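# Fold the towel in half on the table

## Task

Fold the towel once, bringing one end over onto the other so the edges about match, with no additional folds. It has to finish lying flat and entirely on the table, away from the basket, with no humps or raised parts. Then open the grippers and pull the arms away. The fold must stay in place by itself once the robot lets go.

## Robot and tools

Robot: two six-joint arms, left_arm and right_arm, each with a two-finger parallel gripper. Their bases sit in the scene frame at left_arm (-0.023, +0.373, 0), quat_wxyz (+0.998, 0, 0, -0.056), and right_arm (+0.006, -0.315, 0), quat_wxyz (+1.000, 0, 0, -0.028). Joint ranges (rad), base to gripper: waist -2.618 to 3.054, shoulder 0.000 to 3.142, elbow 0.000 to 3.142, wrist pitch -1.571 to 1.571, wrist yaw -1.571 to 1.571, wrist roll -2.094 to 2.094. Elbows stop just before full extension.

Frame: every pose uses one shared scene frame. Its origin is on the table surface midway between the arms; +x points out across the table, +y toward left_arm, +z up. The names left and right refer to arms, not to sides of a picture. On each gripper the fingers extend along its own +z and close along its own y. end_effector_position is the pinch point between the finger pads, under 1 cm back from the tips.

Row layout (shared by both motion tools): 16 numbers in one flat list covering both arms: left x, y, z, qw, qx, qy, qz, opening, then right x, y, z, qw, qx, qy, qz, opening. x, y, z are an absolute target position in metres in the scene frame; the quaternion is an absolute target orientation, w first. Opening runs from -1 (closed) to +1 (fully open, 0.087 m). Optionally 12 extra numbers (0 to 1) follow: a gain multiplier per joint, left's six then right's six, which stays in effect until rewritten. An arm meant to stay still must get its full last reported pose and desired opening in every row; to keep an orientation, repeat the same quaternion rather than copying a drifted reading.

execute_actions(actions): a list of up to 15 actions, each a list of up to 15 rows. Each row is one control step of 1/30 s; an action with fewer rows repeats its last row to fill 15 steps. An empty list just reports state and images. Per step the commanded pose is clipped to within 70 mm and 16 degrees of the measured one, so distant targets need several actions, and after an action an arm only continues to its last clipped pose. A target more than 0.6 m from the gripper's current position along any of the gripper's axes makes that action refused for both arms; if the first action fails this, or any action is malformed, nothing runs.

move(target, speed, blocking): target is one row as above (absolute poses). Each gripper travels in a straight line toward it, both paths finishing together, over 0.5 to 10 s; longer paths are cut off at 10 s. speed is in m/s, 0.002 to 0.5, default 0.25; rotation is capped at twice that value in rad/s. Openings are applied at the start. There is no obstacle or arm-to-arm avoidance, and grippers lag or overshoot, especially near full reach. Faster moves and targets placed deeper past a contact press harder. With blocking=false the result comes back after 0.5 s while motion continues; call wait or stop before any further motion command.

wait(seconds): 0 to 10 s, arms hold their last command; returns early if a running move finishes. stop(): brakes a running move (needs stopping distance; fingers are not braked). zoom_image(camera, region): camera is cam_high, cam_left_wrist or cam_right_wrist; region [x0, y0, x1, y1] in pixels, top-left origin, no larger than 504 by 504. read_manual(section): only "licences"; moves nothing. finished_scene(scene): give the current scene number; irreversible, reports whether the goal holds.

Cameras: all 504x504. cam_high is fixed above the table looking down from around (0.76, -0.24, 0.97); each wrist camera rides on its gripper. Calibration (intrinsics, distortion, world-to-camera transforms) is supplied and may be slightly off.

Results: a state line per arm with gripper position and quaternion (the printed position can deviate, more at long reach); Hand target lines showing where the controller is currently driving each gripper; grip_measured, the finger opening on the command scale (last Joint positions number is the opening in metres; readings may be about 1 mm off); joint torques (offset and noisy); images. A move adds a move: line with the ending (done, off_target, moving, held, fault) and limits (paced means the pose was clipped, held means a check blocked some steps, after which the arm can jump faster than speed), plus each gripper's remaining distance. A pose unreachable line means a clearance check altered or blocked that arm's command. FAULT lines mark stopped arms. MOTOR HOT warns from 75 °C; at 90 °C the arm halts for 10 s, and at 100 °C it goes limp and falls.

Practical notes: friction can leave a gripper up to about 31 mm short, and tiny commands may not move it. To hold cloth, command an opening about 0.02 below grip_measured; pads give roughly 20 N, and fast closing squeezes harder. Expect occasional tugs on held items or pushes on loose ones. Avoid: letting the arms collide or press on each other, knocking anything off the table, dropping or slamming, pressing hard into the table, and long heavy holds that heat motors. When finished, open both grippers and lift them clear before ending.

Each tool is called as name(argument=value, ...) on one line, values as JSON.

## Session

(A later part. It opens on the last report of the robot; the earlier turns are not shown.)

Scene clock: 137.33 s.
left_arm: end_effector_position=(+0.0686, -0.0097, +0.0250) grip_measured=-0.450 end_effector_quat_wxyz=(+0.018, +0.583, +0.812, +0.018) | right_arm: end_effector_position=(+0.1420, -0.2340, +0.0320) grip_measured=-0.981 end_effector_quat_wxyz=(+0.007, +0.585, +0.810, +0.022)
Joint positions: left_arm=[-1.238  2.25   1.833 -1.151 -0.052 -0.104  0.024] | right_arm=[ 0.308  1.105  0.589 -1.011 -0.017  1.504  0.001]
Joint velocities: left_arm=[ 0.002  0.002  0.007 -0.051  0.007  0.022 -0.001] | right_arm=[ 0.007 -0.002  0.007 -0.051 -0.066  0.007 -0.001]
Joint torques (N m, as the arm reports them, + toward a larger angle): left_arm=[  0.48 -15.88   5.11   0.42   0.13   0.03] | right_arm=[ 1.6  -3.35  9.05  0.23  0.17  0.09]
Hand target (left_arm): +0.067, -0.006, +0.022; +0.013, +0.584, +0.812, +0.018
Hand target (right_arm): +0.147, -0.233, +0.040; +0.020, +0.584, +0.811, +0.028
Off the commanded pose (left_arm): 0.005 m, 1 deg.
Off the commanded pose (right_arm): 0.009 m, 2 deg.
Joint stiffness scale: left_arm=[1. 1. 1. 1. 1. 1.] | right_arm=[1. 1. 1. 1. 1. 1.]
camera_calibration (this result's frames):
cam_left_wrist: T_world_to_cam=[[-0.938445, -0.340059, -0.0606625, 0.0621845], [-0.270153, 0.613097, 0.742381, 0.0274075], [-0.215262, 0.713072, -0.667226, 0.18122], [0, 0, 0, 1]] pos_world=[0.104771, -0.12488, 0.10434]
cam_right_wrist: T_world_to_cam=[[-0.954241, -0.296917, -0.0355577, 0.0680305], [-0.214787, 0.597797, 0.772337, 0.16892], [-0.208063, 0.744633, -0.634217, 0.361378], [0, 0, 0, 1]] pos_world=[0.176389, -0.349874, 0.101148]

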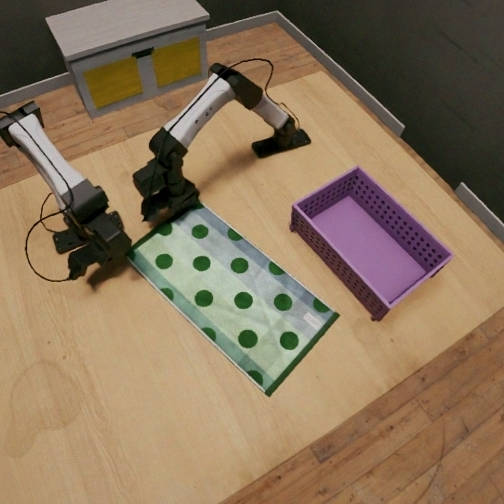

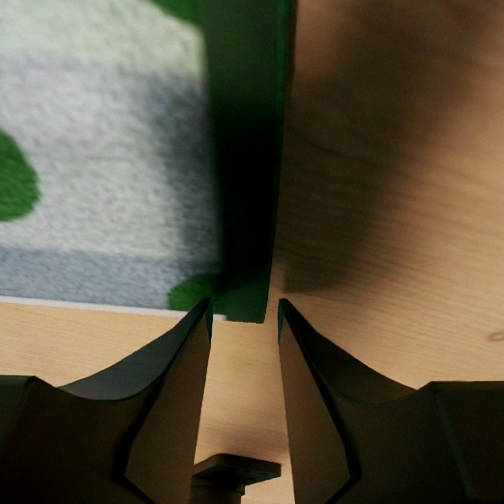

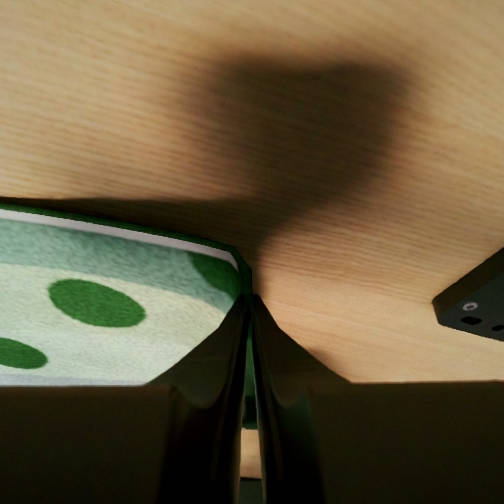

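Good alignment. Press down and close slowly.

execute_actions(actions=[[[0.0675,-0.007,0.014,0.0127,0.584,0.8114,0.0177,-0.45, 0.147,-0.233,0.04,0.02,0.584,0.811,0.028,-1],[0.0675,-0.007,0.010,0.0127,0.584,0.8114,0.0177,-0.45, 0.147,-0.233,0.04,0.02,0.584,0.811,0.028,-1],[0.0675,-0.007,0.006,0.0127,0.584,0.8114,0.0177,-0.45, 0.147,-0.233,0.04,0.02,0.584,0.811,0.028,-1],[0.0675,-0.007,0.002,0.0127,0.584,0.8114,0.0177,-0.45, 0.147,-0.233,0.04,0.02,0.584,0.811,0.028,-1],[0.0675,-0.007,-0.002,0.0127,0.584,0.8114,0.0177,-0.45, 0.147,-0.233,0.04,0.02,0.584,0.811,0.028,-1]],[[0.0675,-0.007,-0.002,0.0127,0.584,0.8114,0.0177,-0.49, 0.147,-0.233,0.04,0.02,0.584,0.811,0.028,-1],[0.0675,-0.007,-0.002,0.0127,0.584,0.8114,0.0177,-0.53, 0.147,-0.233,0.04,0.02,0.584,0.811,0.028,-1],[0.0675,-0.007,-0.002,0.0127,0.584,0.8114,0.0177,-0.57, 0.147,-0.233,0.04,0.02,0.584,0.811,0.028,-1],[0.0675,-0.007,-0.002,0.0127,0.584,0.8114,0.0177,-0.61, 0.147,-0.233,0.04,0.02,0.584,0.811,0.028,-1],[0.0675,-0.007,-0.002,0.0127,0.584,0.8114,0.0177,-0.65, 0.147,-0.233,0.04,0.02,0.584,0.811,0.028,-1],[0.0675,-0.007,-0.002,0.0127,0.584,0.8114,0.0177,-0.69, 0.147,-0.233,0.04,0.02,0.584,0.811,0.028,-1],[0.0675,-0.007,-0.002,0.0127,0.584,0.8114,0.0177,-0.73, 0.147,-0.233,0.04,0.02,0.584,0.811,0.028,-1],[0.0675,-0.007,-0.002,0.0127,0.584,0.8114,0.0177,-0.77, 0.147,-0.233,0.04,0.02,0.584,0.811,0.028,-1],[0.0675,-0.007,-0.002,0.0127,0.584,0.8114,0.0177,-0.81, 0.147,-0.233,0.04,0.02,0.584,0.811,0.028,-1],[0.0675,-0.007,-0.002,0.0127,0.584,0.8114,0.0177,-0.85, 0.147,-0.233,0.04,0.02,0.584,0.811,0.028,-1],[0.0675,-0.007,-0.002,0.0127,0.584,0.8114,0.0177,-0.89, 0.147,-0.233,0.04,0.02,0.584,0.811,0.028,-1],[0.0675,-0.007,-0.002,0.0127,0.584,0.8114,0.0177,-0.93, 0.147,-0.233,0.04,0.02,0.584,0.811,0.028,-1],[0.0675,-0.007,-0.002,0.0127,0.584,0.8114,0.0177,-0.97, 0.147,-0.233,0.04,0.02,0.584,0.811,0.028,-1],[0.0675,-0.007,-0.002,0.0127,0.584,0.8114,0.0177,-1, 0.147,-0.233,0.04,0.02,0.584,0.811,0.028,-1]]])

move(target=[0.068,-0.008,0.065,0.0127,0.584,0.8114,0.0177,-1, 0.145,-0.233,0.055,0.02,0.584,0.811,0.028,-1], speed=0.08)

Scene clock: 146.93 s.
left_arm: end_effector_position=(+0.0717, -0.0122, +0.0166) grip_measured=-0.982 end_effector_quat_wxyz=(+0.029, +0.585, +0.810, +0.017) | right_arm: end_effector_position=(+0.1414, -0.2343, +0.0320) grip_measured=-0.981 end_effector_quat_wxyz=(+0.007, +0.585, +0.810, +0.021)
Joint positions: left_arm=[-1.237  2.25   1.802 -1.101 -0.064 -0.098  0.001] | right_arm=[ 0.308  1.105  0.589 -1.013 -0.017  1.504  0.001]
Joint velocities: left_arm=[-0.012  0.012 -0.007  0.125 -0.022 -0.022 -0.002] | right_arm=[ 0.002 -0.012 -0.037  0.037 -0.022 -0.022 -0.001]
Joint torques (N m, as the arm reports them, + toward a larger angle): left_arm=[  0.42 -13.22   3.4    0.68   0.28  -0.05] | right_arm=[ 1.6  -3.36  9.06  0.26  0.17  0.09]
Hand target (left_arm): +0.067, -0.007, -0.001; +0.012, +0.584, +0.812, +0.018
Hand target (right_arm): +0.147, -0.233, +0.040; +0.020, +0.584, +0.811, +0.028
Off the commanded pose (left_arm): 0.020 m, 2 deg.
Off the commanded pose (right_arm): 0.010 m, 2 deg.
Joint stiffness scale: left_arm=[1. 1. 1. 1. 1. 1.] | right_arm=[1. 1. 1. 1. 1. 1.]
camera_calibration (this result's frames):
cam_left_wrist: T_world_to_cam=[[-0.939175, -0.336194, -0.0701752, 0.0639787], [-0.278447, 0.625769, 0.728615, 0.0369849], [-0.201042, 0.703837, -0.681319, 0.177195], [0, 0, 0, 1]] pos_world=[0.106009, -0.126351, 0.098268]
cam_right_wrist: T_world_to_cam=[[-0.954333, -0.296934, -0.032855, 0.0672833], [-0.212918, 0.59889, 0.772008, 0.16901], [-0.209559, 0.743748, -0.634763, 0.361458], [0, 0, 0, 1]] pos_world=[0.175943, -0.350073, 0.101174]

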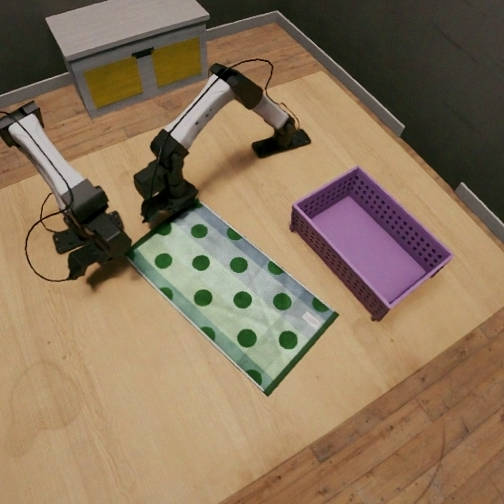

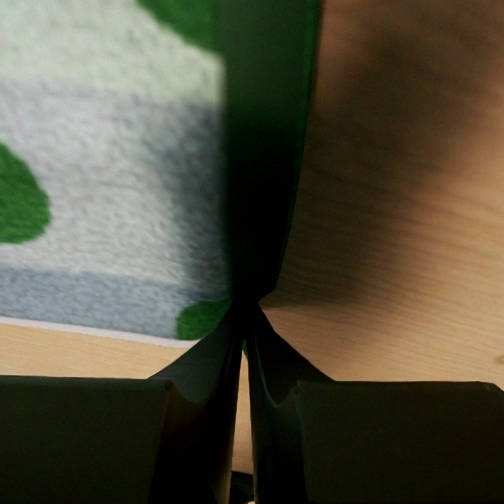

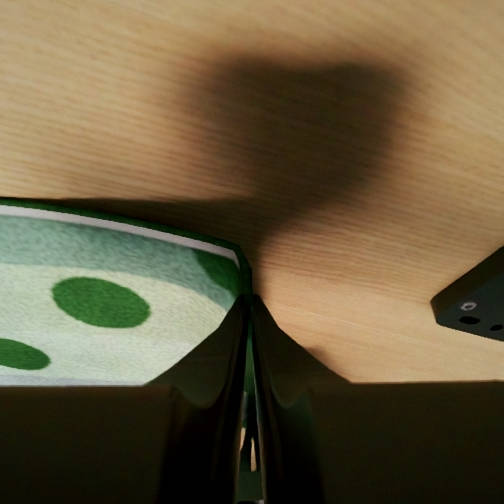

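Scene clock: 148.00 s.
left_arm: end_effector_position=(+0.0687, -0.0069, +0.0557) grip_measured=-0.982 end_effector_quat_wxyz=(+0.014, +0.585, +0.810, +0.023) | right_arm: end_effector_position=(+0.1399, -0.2347, +0.0462) grip_measured=-0.982 end_effector_quat_wxyz=(+0.006, +0.586, +0.810, +0.020)
Joint positions: left_arm=[-1.237  2.236  1.931 -1.275 -0.054 -0.098  0.001] | right_arm=[ 0.308  1.083  0.636 -1.085 -0.017  1.507  0.001]
Joint velocities: left_arm=[-0.012  0.007 -0.002  0.051 -0.022 -0.037 -0.001] | right_arm=[-0.012  0.002  0.007 -0.007  0.007 -0.022 -0.001]
Joint torques (N m, as the arm reports them, + toward a larger angle): left_arm=[  0.49 -16.25   8.68   0.18   0.16   0.  ] | right_arm=[ 1.88 -3.22  9.34  0.29  0.17  0.08]
Hand target (left_arm): +0.068, -0.007, +0.065; +0.013, +0.584, +0.811, +0.018
Hand target (right_arm): +0.145, -0.233, +0.055; +0.020, +0.584, +0.811, +0.028
Off the commanded pose (left_arm): 0.009 m, 1 deg.
Off the commanded pose (right_arm): 0.010 m, 2 deg.
Joint stiffness scale: left_arm=[1. 1. 1. 1. 1. 1.] | right_arm=[1. 1. 1. 1. 1. 1.]
move: done
camera_calibration (this result's frames):
cam_left_wrist: T_world_to_cam=[[-0.940335, -0.334219, -0.0637792, 0.0653789], [-0.265822, 0.604613, 0.750854, 0.00208632], [-0.212388, 0.723009, -0.657381, 0.199051], [0, 0, 0, 1]] pos_world=[0.104309, -0.123326, 0.133456]
cam_right_wrist: T_world_to_cam=[[-0.955093, -0.294769, -0.0301554, 0.0666485], [-0.209505, 0.599828, 0.772214, 0.157677], [-0.209537, 0.743853, -0.634647, 0.370464], [0, 0, 0, 1]] pos_world=[0.174315, -0.350504, 0.115363]

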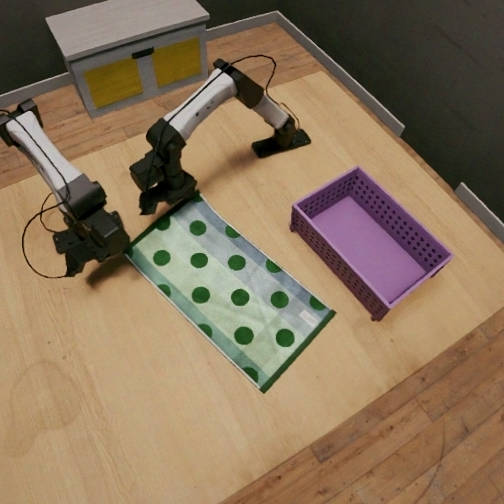

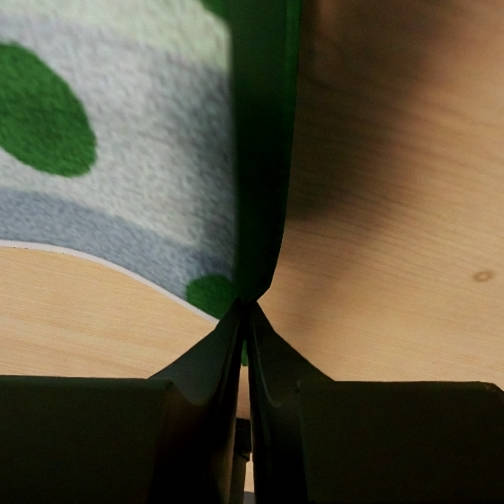

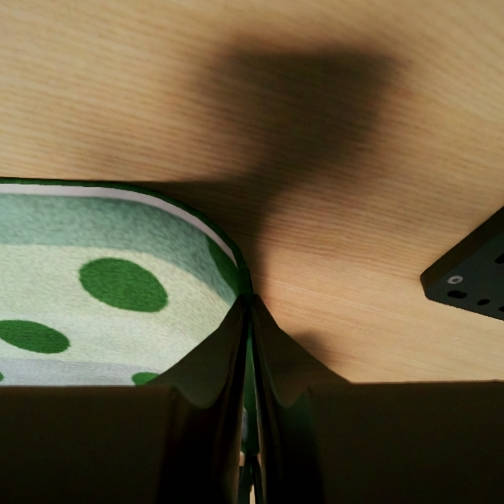

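move(target=[0.069,-0.008,0.23,0.1756,0.5704,0.7924,-0.1264,-1, 0.143,-0.233,0.22,0.1264,0.5704,0.7924,0.1756,-1], speed=0.15)

Scene clock: 162.20 s.
left_arm: end_effector_position=(+0.0683, -0.0064, +0.2226) grip_measured=-0.982 end_effector_quat_wxyz=(+0.174, +0.572, +0.793, -0.119) | right_arm: end_effector_position=(+0.1473, -0.2328, +0.2106) grip_measured=-0.982 end_effector_quat_wxyz=(+0.122, +0.573, +0.795, +0.161)
Joint positions: left_arm=[-1.237  1.858  2.027 -1.319 -0.05  -0.088  0.001] | right_arm=[ 0.308  0.847  1.143 -1.461 -0.017  1.505  0.001]
Joint velocities: left_arm=[ 0.027 -0.027 -0.012 -0.022 -0.007  0.037 -0.   ] | right_arm=[-0.002  0.007 -0.007  0.007 -0.037 -0.066  0.   ]
Joint torques (N m, as the arm reports them, + toward a larger angle): left_arm=[  0.57 -12.44   8.66   0.96   0.14   0.06] | right_arm=[-0.12 -0.33  8.92  0.95 -0.04 -0.14]
Hand target (left_arm): +0.068, -0.005, +0.230; +0.176, +0.572, +0.791, -0.126
Hand target (right_arm): +0.147, -0.232, +0.220; +0.128, +0.569, +0.793, +0.174
Off the commanded pose (left_arm): 0.008 m, 1 deg.
Off the commanded pose (right_arm): 0.010 m, 2 deg.
Joint stiffness scale: left_arm=[1. 1. 1. 1. 1. 1.] | right_arm=[1. 1. 1. 1. 1. 1.]
move: done
camera_calibration (this result's frames):
cam_left_wrist: T_world_to_cam=[[-0.940517, -0.339633, -0.00874842, 0.063563], [-0.312964, 0.85607, 0.411336, -0.0432282], [-0.132214, 0.389607, -0.911442, 0.357285], [0, 0, 0, 1]] pos_world=[0.0934913, -0.0806064, 0.343982]
cam_right_wrist: T_world_to_cam=[[-0.879508, -0.276814, -0.387092, 0.147533], [-0.475747, 0.531001, 0.701215, 0.0692434], [0.01144, 0.800882, -0.598713, 0.448123], [0, 0, 0, 1]] pos_world=[0.157572, -0.354823, 0.276852]

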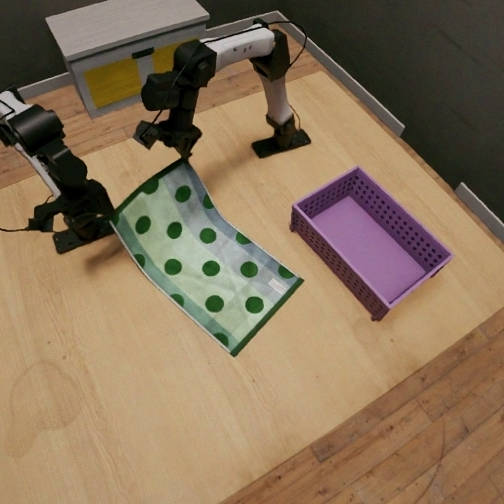

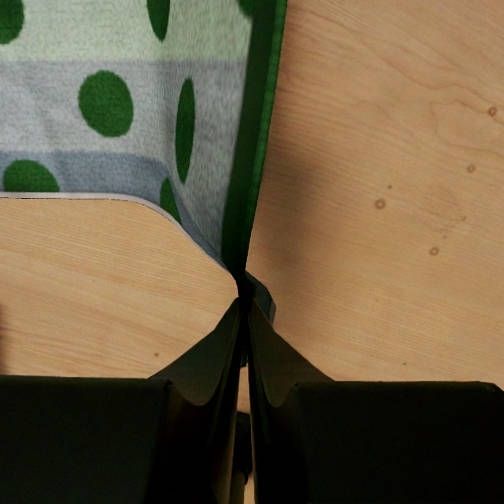

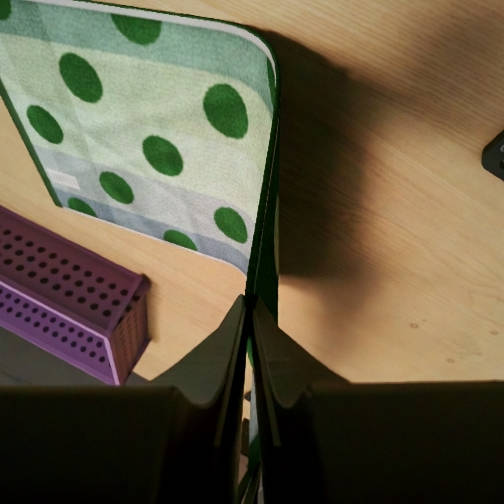

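move(target=[0.040,-0.017,0.275,0.2100,0.5643,0.7839,-0.1512,-1, 0.116,-0.243,0.265,0.1902,0.5524,0.7674,0.2643,-1], speed=0.15)

Scene clock: 169.37 s.
left_arm: end_effector_position=(+0.0425, -0.0127, +0.2800) grip_measured=-0.982 end_effector_quat_wxyz=(+0.216, +0.561, +0.783, -0.160) | right_arm: end_effector_position=(+0.1190, -0.2447, +0.2576) grip_measured=-0.982 end_effector_quat_wxyz=(+0.185, +0.562, +0.766, +0.252)
Joint positions: left_arm=[-1.314  1.858  2.247 -1.421 -0.086 -0.157  0.001] | right_arm=[ 0.036  0.661  1.238 -1.538 -0.191  1.306  0.001]
Joint velocities: left_arm=[-0.007 -0.007 -0.002 -0.007 -0.037  0.007 -0.001] | right_arm=[-0.11  -0.002  0.012 -0.066 -0.11  -0.095 -0.   ]
Joint torques (N m, as the arm reports them, + toward a larger angle): left_arm=[-0.54 -8.2   8.49  1.14 -0.07 -0.07] | right_arm=[-0.47  2.54  8.02  1.28 -0.06 -0.07]
Hand target (left_arm): +0.040, -0.016, +0.275; +0.210, +0.565, +0.784, -0.152
Hand target (right_arm): +0.117, -0.243, +0.266; +0.193, +0.552, +0.767, +0.263
Off the commanded pose (left_arm): 0.007 m, 1 deg.
Off the commanded pose (right_arm): 0.008 m, 2 deg.
Joint stiffness scale: left_arm=[1. 1. 1. 1. 1. 1.] | right_arm=[1. 1. 1. 1. 1. 1.]
move: done
camera_calibration (this result's frames):
cam_left_wrist: T_world_to_cam=[[-0.940051, -0.340867, 0.0106753, 0.0321637], [-0.32228, 0.898158, 0.299079, -0.037179], [-0.111534, 0.277709, -0.954169, 0.41832], [0, 0, 0, 1]] pos_world=[0.0649105, -0.0718153, 0.409924]
cam_right_wrist: T_world_to_cam=[[-0.777916, -0.226263, -0.586218, 0.189056], [-0.612072, 0.48393, 0.625443, 0.053376], [0.142174, 0.84535, -0.514947, 0.459825], [0, 0, 0, 1]] pos_world=[0.114365, -0.371767, 0.31423]

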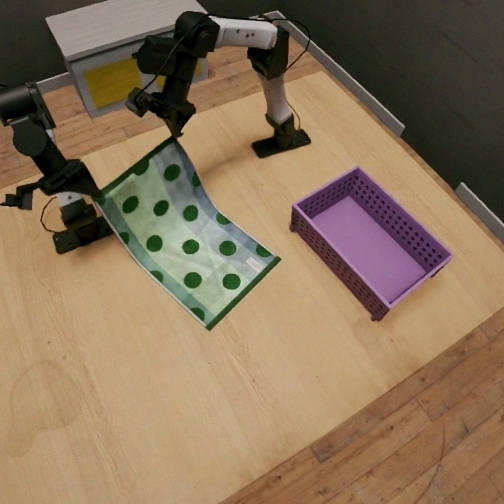

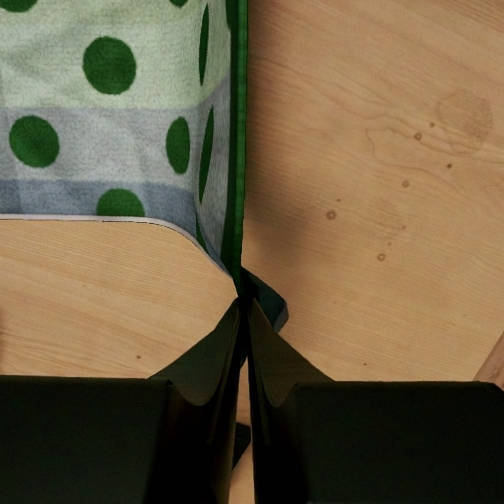

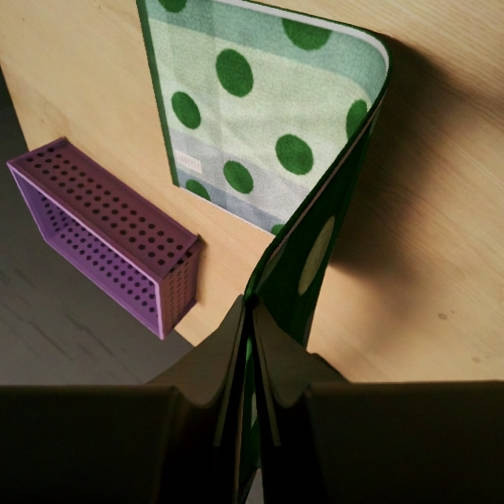

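move(target=[0.087,0.001,0.215,0.1756,0.5704,0.7924,-0.1264,-1, 0.163,-0.228,0.205,0.1264,0.5704,0.7924,0.1756,-1], speed=0.13)

Scene clock: 177.27 s.
left_arm: end_effector_position=(+0.0862, -0.0041, +0.2170) grip_measured=-0.982 end_effector_quat_wxyz=(+0.178, +0.570, +0.792, -0.125) | right_arm: end_effector_position=(+0.1579, -0.2288, +0.2092) grip_measured=-0.982 end_effector_quat_wxyz=(+0.125, +0.569, +0.793, +0.180)
Joint positions: left_arm=[-1.186  1.838  1.973 -1.267 -0.027 -0.044  0.001] | right_arm=[ 0.282  0.849  1.117 -1.4   -0.049  1.483  0.001]
Joint velocities: left_arm=[-0.007 -0.007 -0.012  0.007 -0.051  0.037 -0.001] | right_arm=[-0.002 -0.007  0.012  0.007 -0.007  0.022 -0.001]
Joint torques (N m, as the arm reports them, + toward a larger angle): left_arm=[  0.95 -13.09   5.05   1.18   0.07   0.08] | right_arm=[1.54 1.33 4.86 1.23 0.21 0.08]
Hand target (left_arm): +0.087, +0.000, +0.215; +0.176, +0.570, +0.792, -0.126
Hand target (right_arm): +0.161, -0.228, +0.204; +0.125, +0.571, +0.793, +0.175
Off the commanded pose (left_arm): 0.006 m, 0 deg.
Off the commanded pose (right_arm): 0.007 m, 1 deg.
Joint stiffness scale: left_arm=[1. 1. 1. 1. 1. 1.] | right_arm=[1. 1. 1. 1. 1. 1.]
move: done
camera_calibration (this result's frames):
cam_left_wrist: T_world_to_cam=[[-0.93979, -0.341719, -0.00472629, 0.080234], [-0.315282, 0.86158, 0.397841, -0.03418], [-0.131878, 0.375377, -0.917442, 0.35483], [0, 0, 0, 1]] pos_world=[0.111421, -0.0763288, 0.339513]
cam_right_wrist: T_world_to_cam=[[-0.866003, -0.272484, -0.419275, 0.162924], [-0.499574, 0.507641, 0.701945, 0.071438], [0.0215721, 0.817345, -0.575744, 0.441316], [0, 0, 0, 1]] pos_world=[0.167261, -0.352578, 0.27225]

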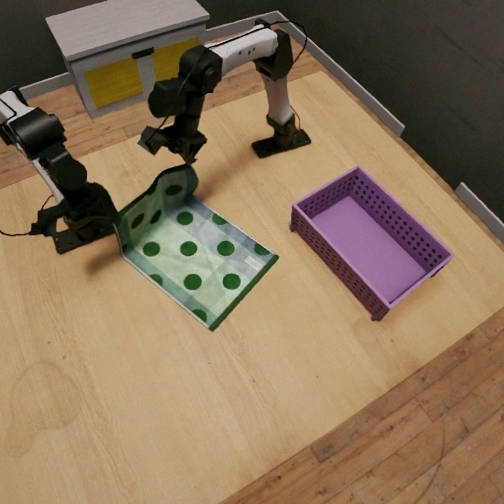

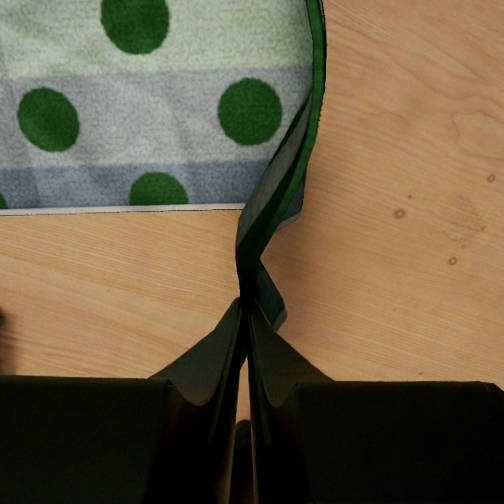

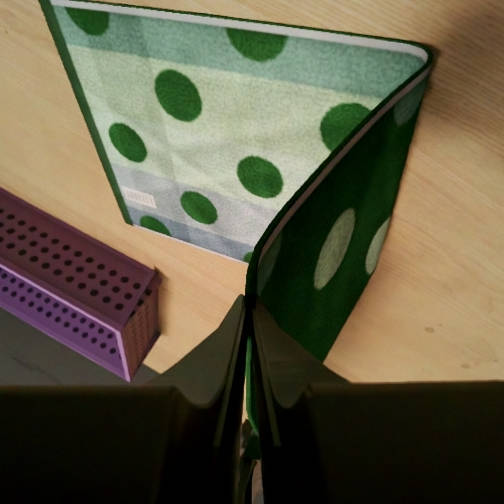

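move(target=[0.208,0.052,0.16,0.1409,0.5753,0.7993,-0.1014,-1, 0.288,-0.182,0.15,0.051,0.582,0.8085,0.0707,-1], speed=0.15)

move(target=[0.298,0.084,0.095,0.1059,0.5792,0.8046,-0.0762,-1, 0.380,-0.148,0.085,0.0,0.5842,0.8116,0.0,-1], speed=0.13)

Scene clock: 182.30 s.
left_arm: end_effector_position=(+0.2099, +0.0488, +0.1756) grip_measured=-0.982 end_effector_quat_wxyz=(+0.165, +0.572, +0.797, -0.104) | right_arm: end_effector_position=(+0.2793, -0.1864, +0.1416) grip_measured=-0.982 end_effector_quat_wxyz=(+0.034, +0.583, +0.809, +0.065)
Joint positions: left_arm=[-0.825  1.866  1.851 -1.173  0.095  0.29   0.001] | right_arm=[ 0.342  1.542  1.343 -1.226 -0.027  1.537  0.001]
Joint velocities: left_arm=[-0.002 -0.007  0.002  0.007 -0.051 -0.007 -0.001] | right_arm=[-0.022  0.002  0.002 -0.051 -0.066  0.022  0.   ]
Joint torques (N m, as the arm reports them, + toward a larger angle): left_arm=[  0.6  -10.42   5.32   1.01   0.3    0.09] | right_arm=[ 1.46 -6.63  9.65  0.59  0.22  0.15]
Hand target (left_arm): +0.208, +0.053, +0.160; +0.143, +0.575, +0.799, -0.100
Hand target (right_arm): +0.287, -0.184, +0.149; +0.050, +0.583, +0.808, +0.072
Off the commanded pose (left_arm): 0.016 m, 3 deg.
Off the commanded pose (right_arm): 0.013 m, 2 deg.
Joint stiffness scale: left_arm=[1. 1. 1. 1. 1. 1.] | right_arm=[1. 1. 1. 1. 1. 1.]
move: off_target (left_arm, right_arm)
camera_calibration (this result's frames):
cam_left_wrist: T_world_to_cam=[[-0.937634, -0.34688, -0.0227384, 0.217347], [-0.321068, 0.839076, 0.439165, -0.0291745], [-0.133258, 0.419077, -0.898119, 0.308098], [0, 0, 0, 1]] pos_world=[0.235481, -0.029244, 0.294463]
cam_right_wrist: T_world_to_cam=[[-0.94553, -0.296006, -0.135477, 0.228979], [-0.288178, 0.567519, 0.771282, 0.100316], [-0.151418, 0.768311, -0.621909, 0.410795], [0, 0, 0, 1]] pos_world=[0.307617, -0.304771, 0.209126]

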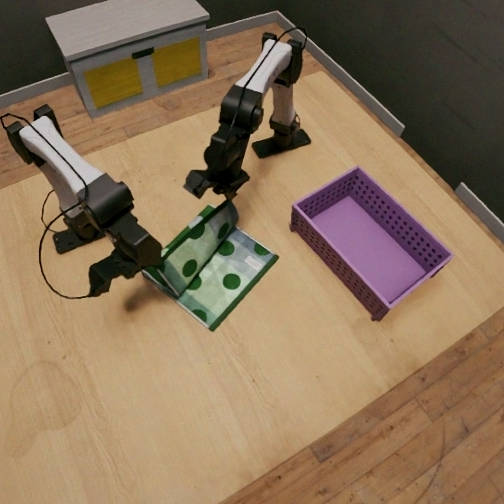

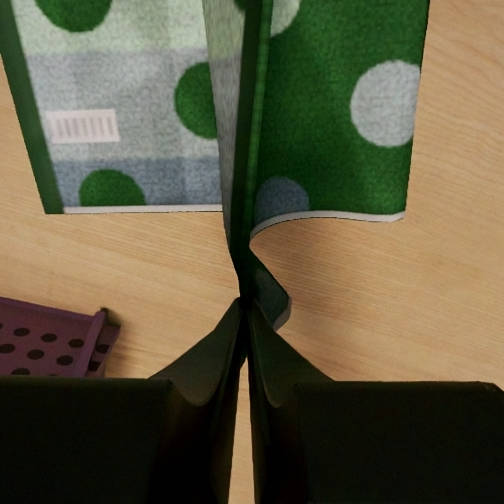

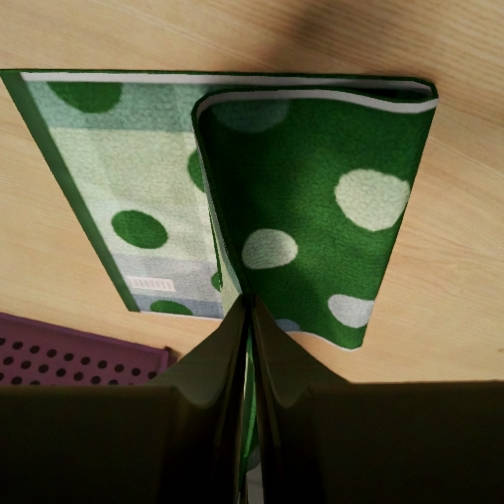

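Scene clock: 183.77 s.
left_arm: end_effector_position=(+0.2954, +0.0842, +0.0969) grip_measured=-0.982 end_effector_quat_wxyz=(+0.111, +0.579, +0.804, -0.075) | right_arm: end_effector_position=(+0.3757, -0.1510, +0.0782) grip_measured=-0.982 end_effector_quat_wxyz=(-0.014, +0.584, +0.812, +0.001)
Joint positions: left_arm=[-0.622  2.102  1.893 -1.123  0.123  0.499  0.001] | right_arm=[ 0.36   2.107  1.812 -1.29  -0.023  1.552  0.001]
Joint velocities: left_arm=[-0.012 -0.017 -0.002 -0.022 -0.007  0.007  0.   ] | right_arm=[-0.017 -0.007 -0.032 -0.007 -0.051 -0.007 -0.001]
Joint torques (N m, as the arm reports them, + toward a larger angle): left_arm=[  0.82 -12.9    9.17   0.67   0.24   0.06] | right_arm=[  1.33 -12.18   9.34   0.14   0.22   0.1 ]
Hand target (left_arm): +0.299, +0.084, +0.095; +0.107, +0.579, +0.805, -0.075
Hand target (right_arm): +0.380, -0.150, +0.084; -0.001, +0.585, +0.811, +0.001
Off the commanded pose (left_arm): 0.003 m, 1 deg.
Off the commanded pose (right_arm): 0.009 m, 2 deg.
Joint stiffness scale: left_arm=[1. 1. 1. 1. 1. 1.] | right_arm=[1. 1. 1. 1. 1. 1.]
move: done
camera_calibration (this result's frames):
cam_left_wrist: T_world_to_cam=[[-0.939772, -0.341602, -0.0116898, 0.307049], [-0.291748, 0.783864, 0.548124, -0.0114233], [-0.178077, 0.518522, -0.836316, 0.232821], [0, 0, 0, 1]] pos_world=[0.326683, -0.00688007, 0.204563]
cam_right_wrist: T_world_to_cam=[[-0.953315, -0.301058, 0.0235664, 0.31172], [-0.17169, 0.604553, 0.777842, 0.118175], [-0.248422, 0.737482, -0.628018, 0.391061], [0, 0, 0, 1]] pos_world=[0.414605, -0.265997, 0.146326]

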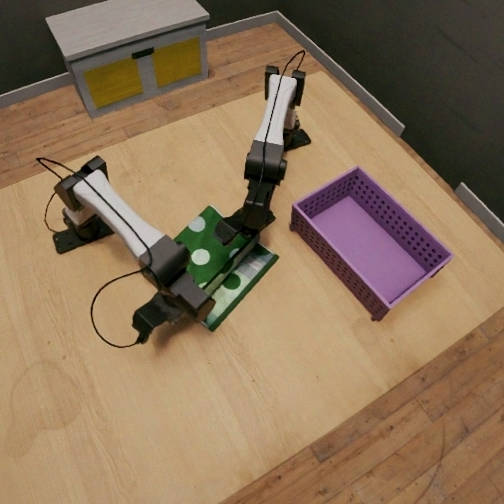

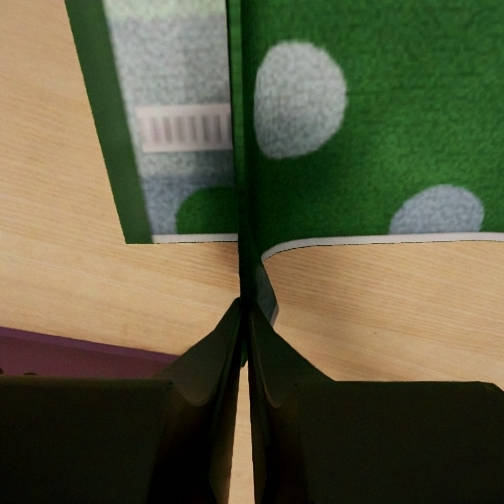

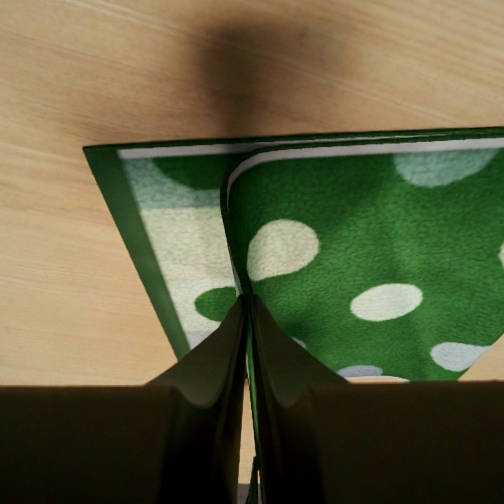

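execute_actions(actions=[[[0.302,0.086,0.094,0.1059,0.5792,0.8046,-0.0762,-1, 0.384,-0.148,0.083,0.0,0.5842,0.8116,0.0,-1],[0.305,0.087,0.093,0.1059,0.5792,0.8046,-0.0762,-1, 0.387,-0.147,0.082,0.0,0.5842,0.8116,0.0,-1],[0.308,0.088,0.092,0.1059,0.5792,0.8046,-0.0762,-1, 0.390,-0.146,0.081,0.0,0.5842,0.8116,0.0,-1],[0.311,0.089,0.091,0.1059,0.5792,0.8046,-0.0762,-1, 0.393,-0.145,0.080,0.0,0.5842,0.8116,0.0,-1],[0.314,0.090,0.090,0.1059,0.5792,0.8046,-0.0762,-1, 0.396,-0.144,0.079,0.0,0.5842,0.8116,0.0,-1],[0.317,0.091,0.088,0.1059,0.5792,0.8046,-0.0762,-1, 0.399,-0.143,0.077,0.0,0.5842,0.8116,0.0,-1],[0.320,0.092,0.086,0.1059,0.5792,0.8046,-0.0762,-1, 0.402,-0.142,0.075,0.0,0.5842,0.8116,0.0,-1],[0.323,0.093,0.084,0.1059,0.5792,0.8046,-0.0762,-1, 0.405,-0.141,0.073,0.0,0.5842,0.8116,0.0,-1],[0.326,0.094,0.082,0.1059,0.5792,0.8046,-0.0762,-1, 0.408,-0.140,0.071,0.0,0.5842,0.8116,0.0,-1],[0.329,0.095,0.080,0.1059,0.5792,0.8046,-0.0762,-1, 0.411,-0.139,0.069,0.0,0.5842,0.8116,0.0,-1],[0.332,0.096,0.078,0.1059,0.5792,0.8046,-0.0762,-1, 0.414,-0.138,0.067,0.0,0.5842,0.8116,0.0,-1],[0.335,0.097,0.076,0.1059,0.5792,0.8046,-0.0762,-1, 0.417,-0.137,0.065,0.0,0.5842,0.8116,0.0,-1],[0.337,0.098,0.074,0.1059,0.5792,0.8046,-0.0762,-1, 0.419,-0.136,0.063,0.0,0.5842,0.8116,0.0,-1],[0.339,0.099,0.072,0.1059,0.5792,0.8046,-0.0762,-1, 0.421,-0.136,0.061,0.0,0.5842,0.8116,0.0,-1],[0.341,0.099,0.069,0.1059,0.5792,0.8046,-0.0762,-1, 0.423,-0.135,0.058,0.0,0.5842,0.8116,0.0,-1]],[[0.343,0.100,0.066,0.1059,0.5792,0.8046,-0.0762,-1, 0.425,-0.134,0.055,0.0,0.5842,0.8116,0.0,-1],[0.345,0.101,0.063,0.1059,0.5792,0.8046,-0.0762,-1, 0.427,-0.134,0.052,0.0,0.5842,0.8116,0.0,-1],[0.347,0.101,0.060,0.1059,0.5792,0.8046,-0.0762,-1, 0.429,-0.133,0.049,0.0,0.5842,0.8116,0.0,-1],[0.349,0.102,0.057,0.1059,0.5792,0.8046,-0.0762,-1, 0.431,-0.132,0.046,0.0,0.5842,0.8116,0.0,-1],[0.351,0.103,0.054,0.1059,0.5792,0.8046,-0.0762,-1, 0.432,-0.132,0.043,0.0,0.5842,0.8116,0.0,-1],[0.352,0.103,0.051,0.1059,0.5792,0.8046,-0.0762,-1, 0.433,-0.131,0.040,0.0,0.5842,0.8116,0.0,-1],[0.353,0.104,0.048,0.1059,0.5792,0.8046,-0.0762,-1, 0.434,-0.131,0.037,0.0,0.5842,0.8116,0.0,-1],[0.354,0.104,0.045,0.1059,0.5792,0.8046,-0.0762,-1, 0.435,-0.130,0.034,0.0,0.5842,0.8116,0.0,-1],[0.355,0.104,0.042,0.1059,0.5792,0.8046,-0.0762,-1, 0.436,-0.130,0.031,0.0,0.5842,0.8116,0.0,-1],[0.356,0.105,0.039,0.1059,0.5792,0.8046,-0.0762,-1, 0.437,-0.130,0.028,0.0,0.5842,0.8116,0.0,-1],[0.357,0.105,0.036,0.1059,0.5792,0.8046,-0.0762,-1, 0.438,-0.130,0.026,0.0,0.5842,0.8116,0.0,-1]]])

Scene clock: 204.10 s.
left_arm: end_effector_position=(+0.3549, +0.1014, +0.0476) grip_measured=-0.982 end_effector_quat_wxyz=(+0.114, +0.580, +0.803, -0.075) | right_arm: end_effector_position=(+0.4269, -0.1355, +0.0204) grip_measured=-0.982 end_effector_quat_wxyz=(-0.021, +0.585, +0.811, -0.012)
Joint positions: left_arm=[-0.507  2.267  1.963 -1.037  0.15   0.614  0.001] | right_arm=[ 0.36   2.408  2.083 -1.29  -0.02   1.554  0.001]
Joint velocities: left_arm=[ 0.037  0.027  0.012 -0.007 -0.066 -0.022 -0.   ] | right_arm=[-0.007  0.042 -0.012  0.081 -0.007  0.037  0.001]
Joint torques (N m, as the arm reports them, + toward a larger angle): left_arm=[  1.06 -13.9    6.89   0.79   0.26   0.05] | right_arm=[  1.46 -14.83   9.13   0.31   0.23   0.1 ]
Hand target (left_arm): +0.357, +0.105, +0.036; +0.106, +0.579, +0.805, -0.076
Hand target (right_arm): +0.437, -0.130, +0.026; -0.000, +0.584, +0.812, +0.000
Off the commanded pose (left_arm): 0.012 m, 1 deg.
Off the commanded pose (right_arm): 0.014 m, 3 deg.
Joint stiffness scale: left_arm=[1. 1. 1. 1. 1. 1.] | right_arm=[1. 1. 1. 1. 1. 1.]
camera_calibration (this result's frames):
cam_left_wrist: T_world_to_cam=[[-0.940576, -0.339261, -0.0148244, 0.368471], [-0.292358, 0.786787, 0.543593, 0.0195192], [-0.172756, 0.515624, -0.839218, 0.191806], [0, 0, 0, 1]] pos_world=[0.385417, 0.0107505, 0.155819]
cam_right_wrist: T_world_to_cam=[[-0.95269, -0.299229, 0.0533329, 0.365946], [-0.149571, 0.614296, 0.774771, 0.154523], [-0.264596, 0.730139, -0.629989, 0.362005], [0, 0, 0, 1]] pos_world=[0.46753, -0.249735, 0.0888228]

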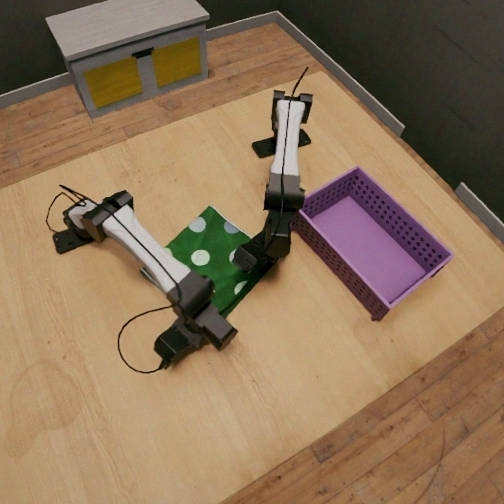

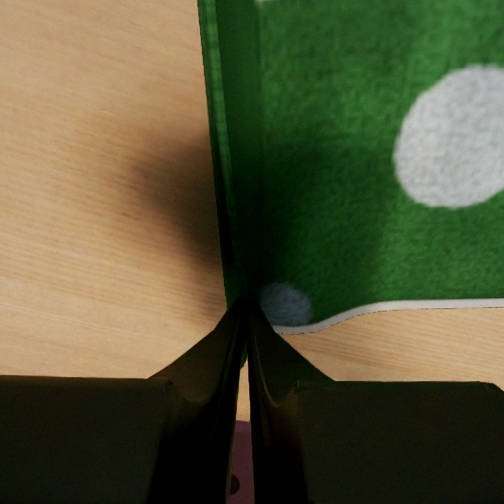

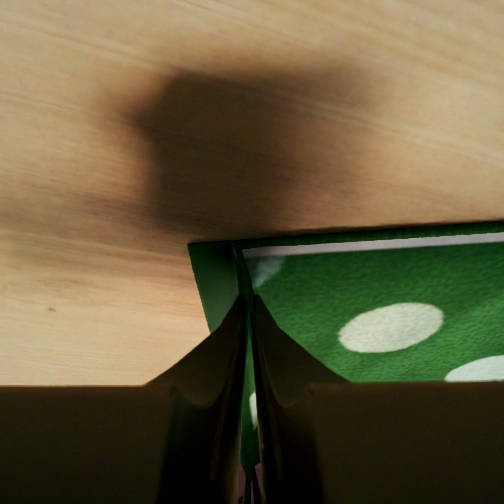

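execute_actions(actions=[[[0.358,0.105,0.036,0.1059,0.5792,0.8046,-0.0762,-0.95, 0.440,-0.129,0.027,0.0,0.5842,0.8116,0.0,-0.95],[0.360,0.106,0.036,0.1059,0.5792,0.8046,-0.0762,-0.9, 0.442,-0.129,0.028,0.0,0.5842,0.8116,0.0,-0.9],[0.362,0.107,0.036,0.1059,0.5792,0.8046,-0.0762,-0.85, 0.444,-0.128,0.029,0.0,0.5842,0.8116,0.0,-0.85],[0.364,0.107,0.036,0.1059,0.5792,0.8046,-0.0762,-0.8, 0.446,-0.127,0.03,0.0,0.5842,0.8116,0.0,-0.8],[0.366,0.108,0.036,0.1059,0.5792,0.8046,-0.0762,-0.75, 0.448,-0.127,0.031,0.0,0.5842,0.8116,0.0,-0.75],[0.368,0.109,0.036,0.1059,0.5792,0.8046,-0.0762,-0.7, 0.450,-0.126,0.032,0.0,0.5842,0.8116,0.0,-0.7],[0.370,0.109,0.036,0.1059,0.5792,0.8046,-0.0762,-0.6, 0.452,-0.125,0.033,0.0,0.5842,0.8116,0.0,-0.6],[0.372,0.110,0.036,0.1059,0.5792,0.8046,-0.0762,-0.5, 0.454,-0.125,0.034,0.0,0.5842,0.8116,0.0,-0.5],[0.372,0.110,0.036,0.1059,0.5792,0.8046,-0.0762,-0.4, 0.454,-0.125,0.034,0.0,0.5842,0.8116,0.0,-0.4]]])

Scene clock: 211.10 s.
left_arm: end_effector_position=(+0.3700, +0.1097, +0.0399) grip_measured=-0.400 end_effector_quat_wxyz=(+0.113, +0.578, +0.805, -0.073) | right_arm: end_effector_position=(+0.4560, -0.1278, +0.0301) grip_measured=-0.400 end_effector_quat_wxyz=(-0.003, +0.585, +0.811, +0.007)
Joint positions: left_arm=[-0.475  2.311  2.007 -1.044  0.154  0.642  0.026] | right_arm=[ 0.36   2.507  2.303 -1.359 -0.012  1.554  0.026]
Joint velocities: left_arm=[ 0.007 -0.027  0.022  0.022  0.037 -0.022  0.   ] | right_arm=[ 0.012  0.022  0.051 -0.11  -0.037 -0.037  0.001]
Joint torques (N m, as the arm reports them, + toward a larger angle): left_arm=[  0.68 -14.23   9.23   0.65   0.3    0.11] | right_arm=[  1.36 -15.09   9.18   0.19   0.18   0.08]
Hand target (left_arm): +0.372, +0.110, +0.036; +0.107, +0.579, +0.805, -0.076
Hand target (right_arm): +0.455, -0.125, +0.034; +0.001, +0.584, +0.812, +0.001
Off the commanded pose (left_arm): 0.004 m, 1 deg.
Off the commanded pose (right_arm): 0.005 m, 1 deg.
Joint stiffness scale: left_arm=[1. 1. 1. 1. 1. 1.] | right_arm=[1. 1. 1. 1. 1. 1.]
camera_calibration (this result's frames):
cam_left_wrist: T_world_to_cam=[[-0.938909, -0.343804, -0.0157807, 0.385301], [-0.295948, 0.783113, 0.546945, 0.0232244], [-0.175683, 0.518202, -0.83702, 0.184336], [0, 0, 0, 1]] pos_world=[0.40102, 0.0187569, 0.147671]
cam_right_wrist: T_world_to_cam=[[-0.954181, -0.299225, 0.00186047, 0.397652], [-0.189169, 0.608024, 0.771052, 0.164002], [-0.231849, 0.735372, -0.636769, 0.356063], [0, 0, 0, 1]] pos_world=[0.493009, -0.242568, 0.0995358]

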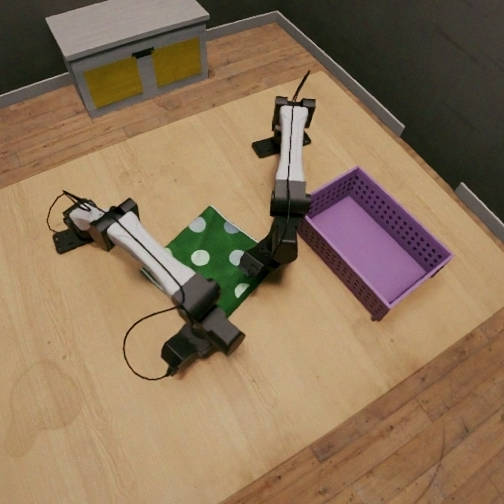

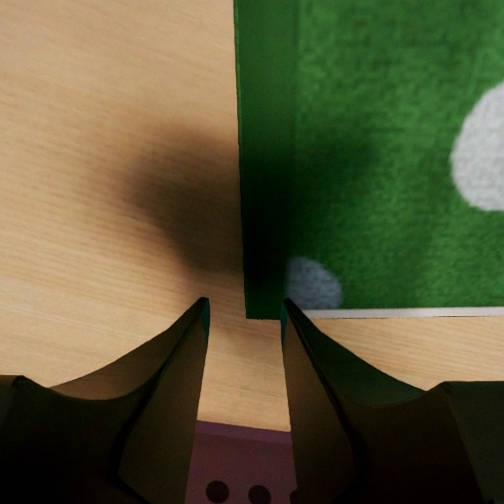

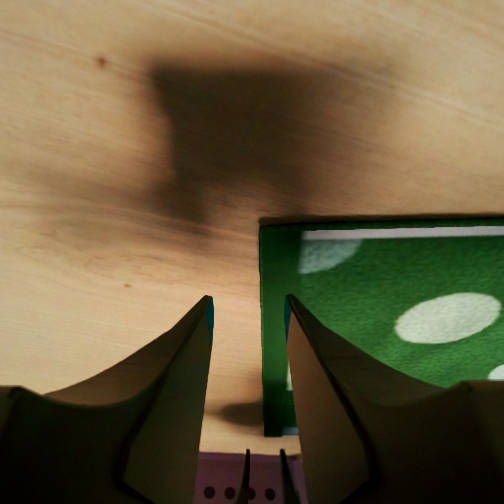

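move(target=[0.02,0.17,0.22,0.2100,0.5643,0.7839,-0.1512,0, 0.24,-0.40,0.2,0.26,0.15,0.95,0.0,0], speed=0.35)

zoom_image(camera="cam_high", region=[110, 170, 330, 360])

Scene clock: 217.40 s.
left_arm: end_effector_position=(+0.0172, +0.1689, +0.2068) grip_measured=+0.000 end_effector_quat_wxyz=(+0.194, +0.566, +0.788, -0.147) | right_arm: end_effector_position=(+0.2423, -0.3976, +0.2047) grip_measured=+0.000 end_effector_quat_wxyz=(+0.269, +0.151, +0.951, -0.005)
Joint positions: left_arm=[-1.291  1.081  1.249 -1.25  -0.062 -0.142  0.044] | right_arm=[-0.353  1.186  1.276 -1.128 -0.12  -0.062  0.044]
Joint velocities: left_arm=[-0.012 -0.017 -0.007  0.007 -0.066 -0.066 -0.001] | right_arm=[-0.012  0.007 -0.012  0.007  0.037  0.007  0.   ]
Joint torques (N m, as the arm reports them, + toward a larger angle): left_arm=[-0.62 -3.39 10.08  1.01 -0.05 -0.06] | right_arm=[-0.43 -3.15  6.92  1.25 -0.14 -0.11]
Hand target (left_arm): +0.016, +0.168, +0.218; +0.205, +0.564, +0.785, -0.155
Hand target (right_arm): +0.240, -0.398, +0.202; +0.264, +0.149, +0.953, +0.001
Off the commanded pose (left_arm): 0.014 m, 2 deg.
Off the commanded pose (right_arm): 0.006 m, 1 deg.
Joint stiffness scale: left_arm=[1. 1. 1. 1. 1. 1.] | right_arm=[1. 1. 1. 1. 1. 1.]
move: off_target (left_arm)
camera_calibration (this result's frames):
cam_left_wrist: T_world_to_cam=[[-0.940498, -0.339485, 0.0146051, 0.0700774], [-0.313318, 0.883038, 0.349393, -0.19457], [-0.131511, 0.324028, -0.936862, 0.284099], [0, 0, 0, 1]] pos_world=[0.0423073, 0.103547, 0.333119]
cam_right_wrist: T_world_to_cam=[[-0.308302, -0.948463, -0.0732724, -0.286542], [-0.907179, 0.26995, 0.322729, 0.284334], [-0.286317, 0.165969, -0.943651, 0.465811], [0, 0, 0, 1]] pos_world=[0.302969, -0.425841, 0.326805]

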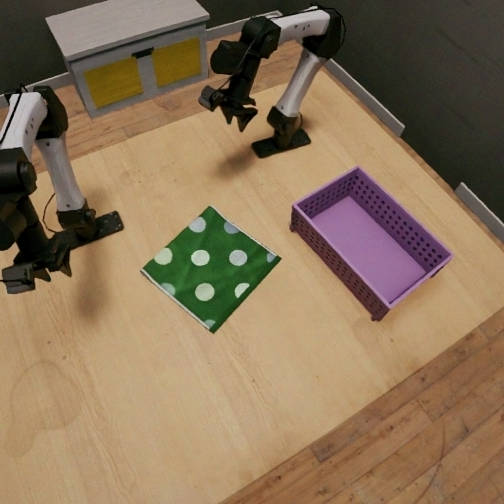

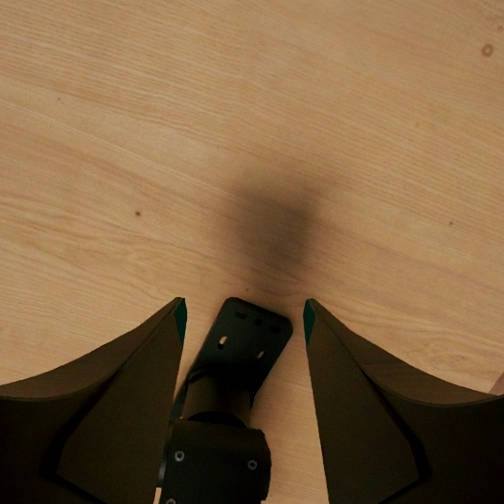

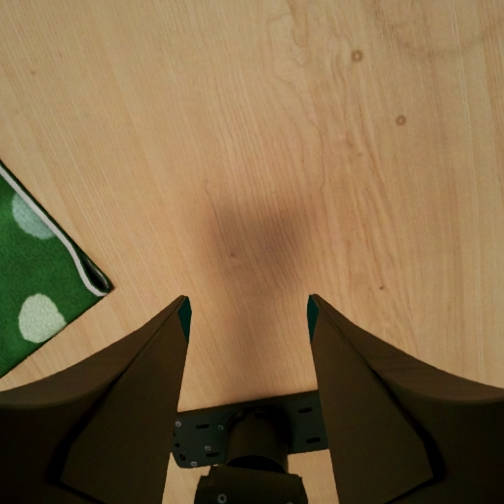

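Region (110, 170, 330, 360) of cam_high's 504x504 image, scaled by 2.291, with more detail than that image has; it fills the top 435 rows of this view, and the rest is white.

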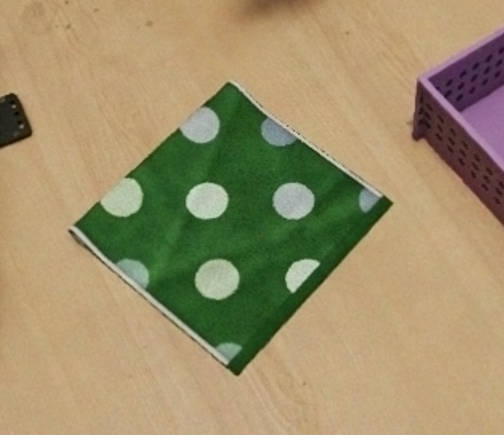

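zoom_image(camera="cam_right_wrist", region=[0, 180, 180, 360])

zoom_image(camera="cam_high", region=[130, 220, 210, 300])

Region (0, 180, 180, 360) of cam_right_wrist's 504x504 image, scaled by 2.800, with more detail than that image has.

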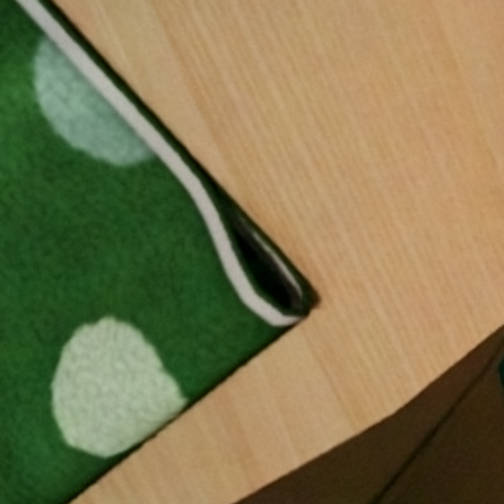

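Region (130, 220, 210, 300) of cam_high's 504x504 image, scaled by 6.300, with more detail than that image has.

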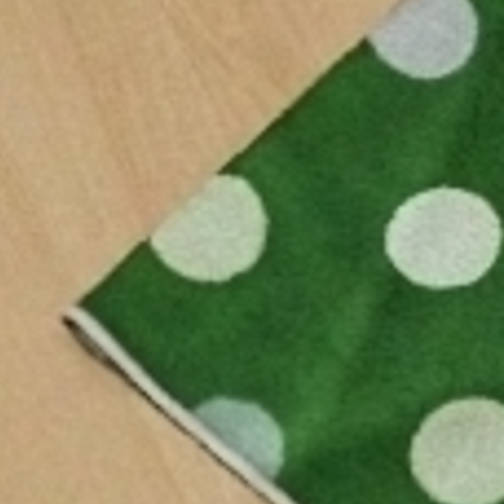

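move(target=[0.142,0.000,0.065,0,-0.165,0.986,0,0.5, 0.200,-0.176,0.05,0,-0.165,0.986,0,0.5], speed=0.45)

Scene clock: 232.80 s.
left_arm: end_effector_position=(+0.1425, +0.0005, +0.0686) grip_measured=+0.500 end_effector_quat_wxyz=(+0.007, -0.160, +0.987, -0.005) | right_arm: end_effector_position=(+0.1918, -0.1866, +0.0463) grip_measured=+0.500 end_effector_quat_wxyz=(-0.017, -0.164, +0.986, -0.014)
Joint positions: left_arm=[-0.946  2.123  1.805 -1.238 -0.01  -1.378  0.066] | right_arm=[ 0.626  1.642  1.068 -1.038  0.013  0.241  0.066]
Joint velocities: left_arm=[ 0.022 -0.007  0.002 -0.081 -0.037 -0.007 -0.   ] | right_arm=[-0.012 -0.007  0.007  0.007 -0.095 -0.007 -0.001]
Joint torques (N m, as the arm reports them, + toward a larger angle): left_arm=[  0.93 -12.06   8.75   0.29   0.08  -0.04] | right_arm=[ 1.43 -6.94  8.99  0.34 -0.07  0.12]
Hand target (left_arm): +0.146, -0.001, +0.066; +0.002, -0.167, +0.986, -0.002
Hand target (right_arm): +0.199, -0.176, +0.050; -0.004, -0.164, +0.987, -0.001
Off the commanded pose (left_arm): 0.004 m, 1 deg.
Off the commanded pose (right_arm): 0.014 m, 3 deg.
Joint stiffness scale: left_arm=[1. 1. 1. 1. 1. 1.] | right_arm=[1. 1. 1. 1. 1. 1.]
move: off_target (right_arm)
camera_calibration (this result's frames):
cam_left_wrist: T_world_to_cam=[[0.336197, -0.941786, 0.00329498, -0.0480447], [-0.632073, -0.22304, 0.742116, 0.060756], [-0.69818, -0.25158, -0.670263, 0.288455], [0, 0, 0, 1]] pos_world=[0.255948, 0.0408727, 0.148411]
cam_right_wrist: T_world_to_cam=[[0.307341, -0.95105, 0.0323449, -0.237097], [-0.59508, -0.16556, 0.786428, 0.0700698], [-0.742577, -0.260949, -0.616834, 0.259605], [0, 0, 0, 1]] pos_world=[0.307343, -0.146147, 0.112697]

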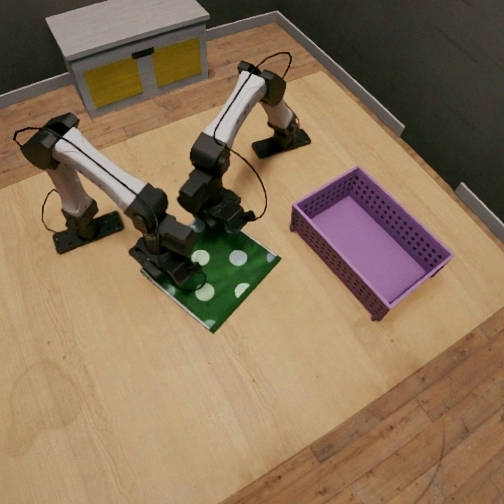

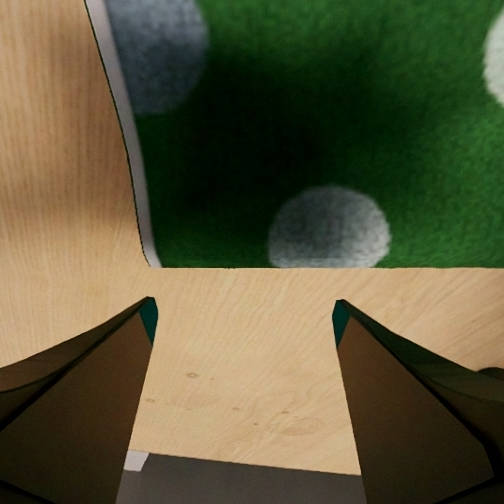

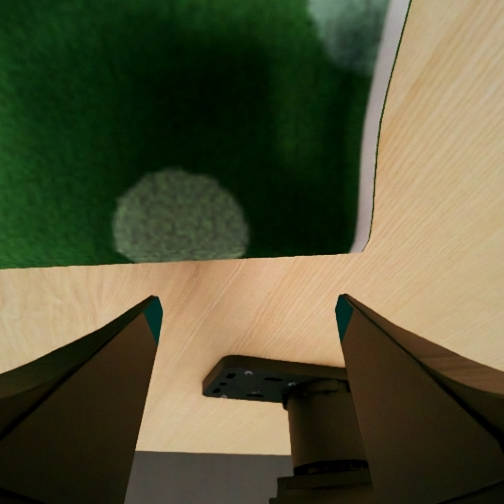

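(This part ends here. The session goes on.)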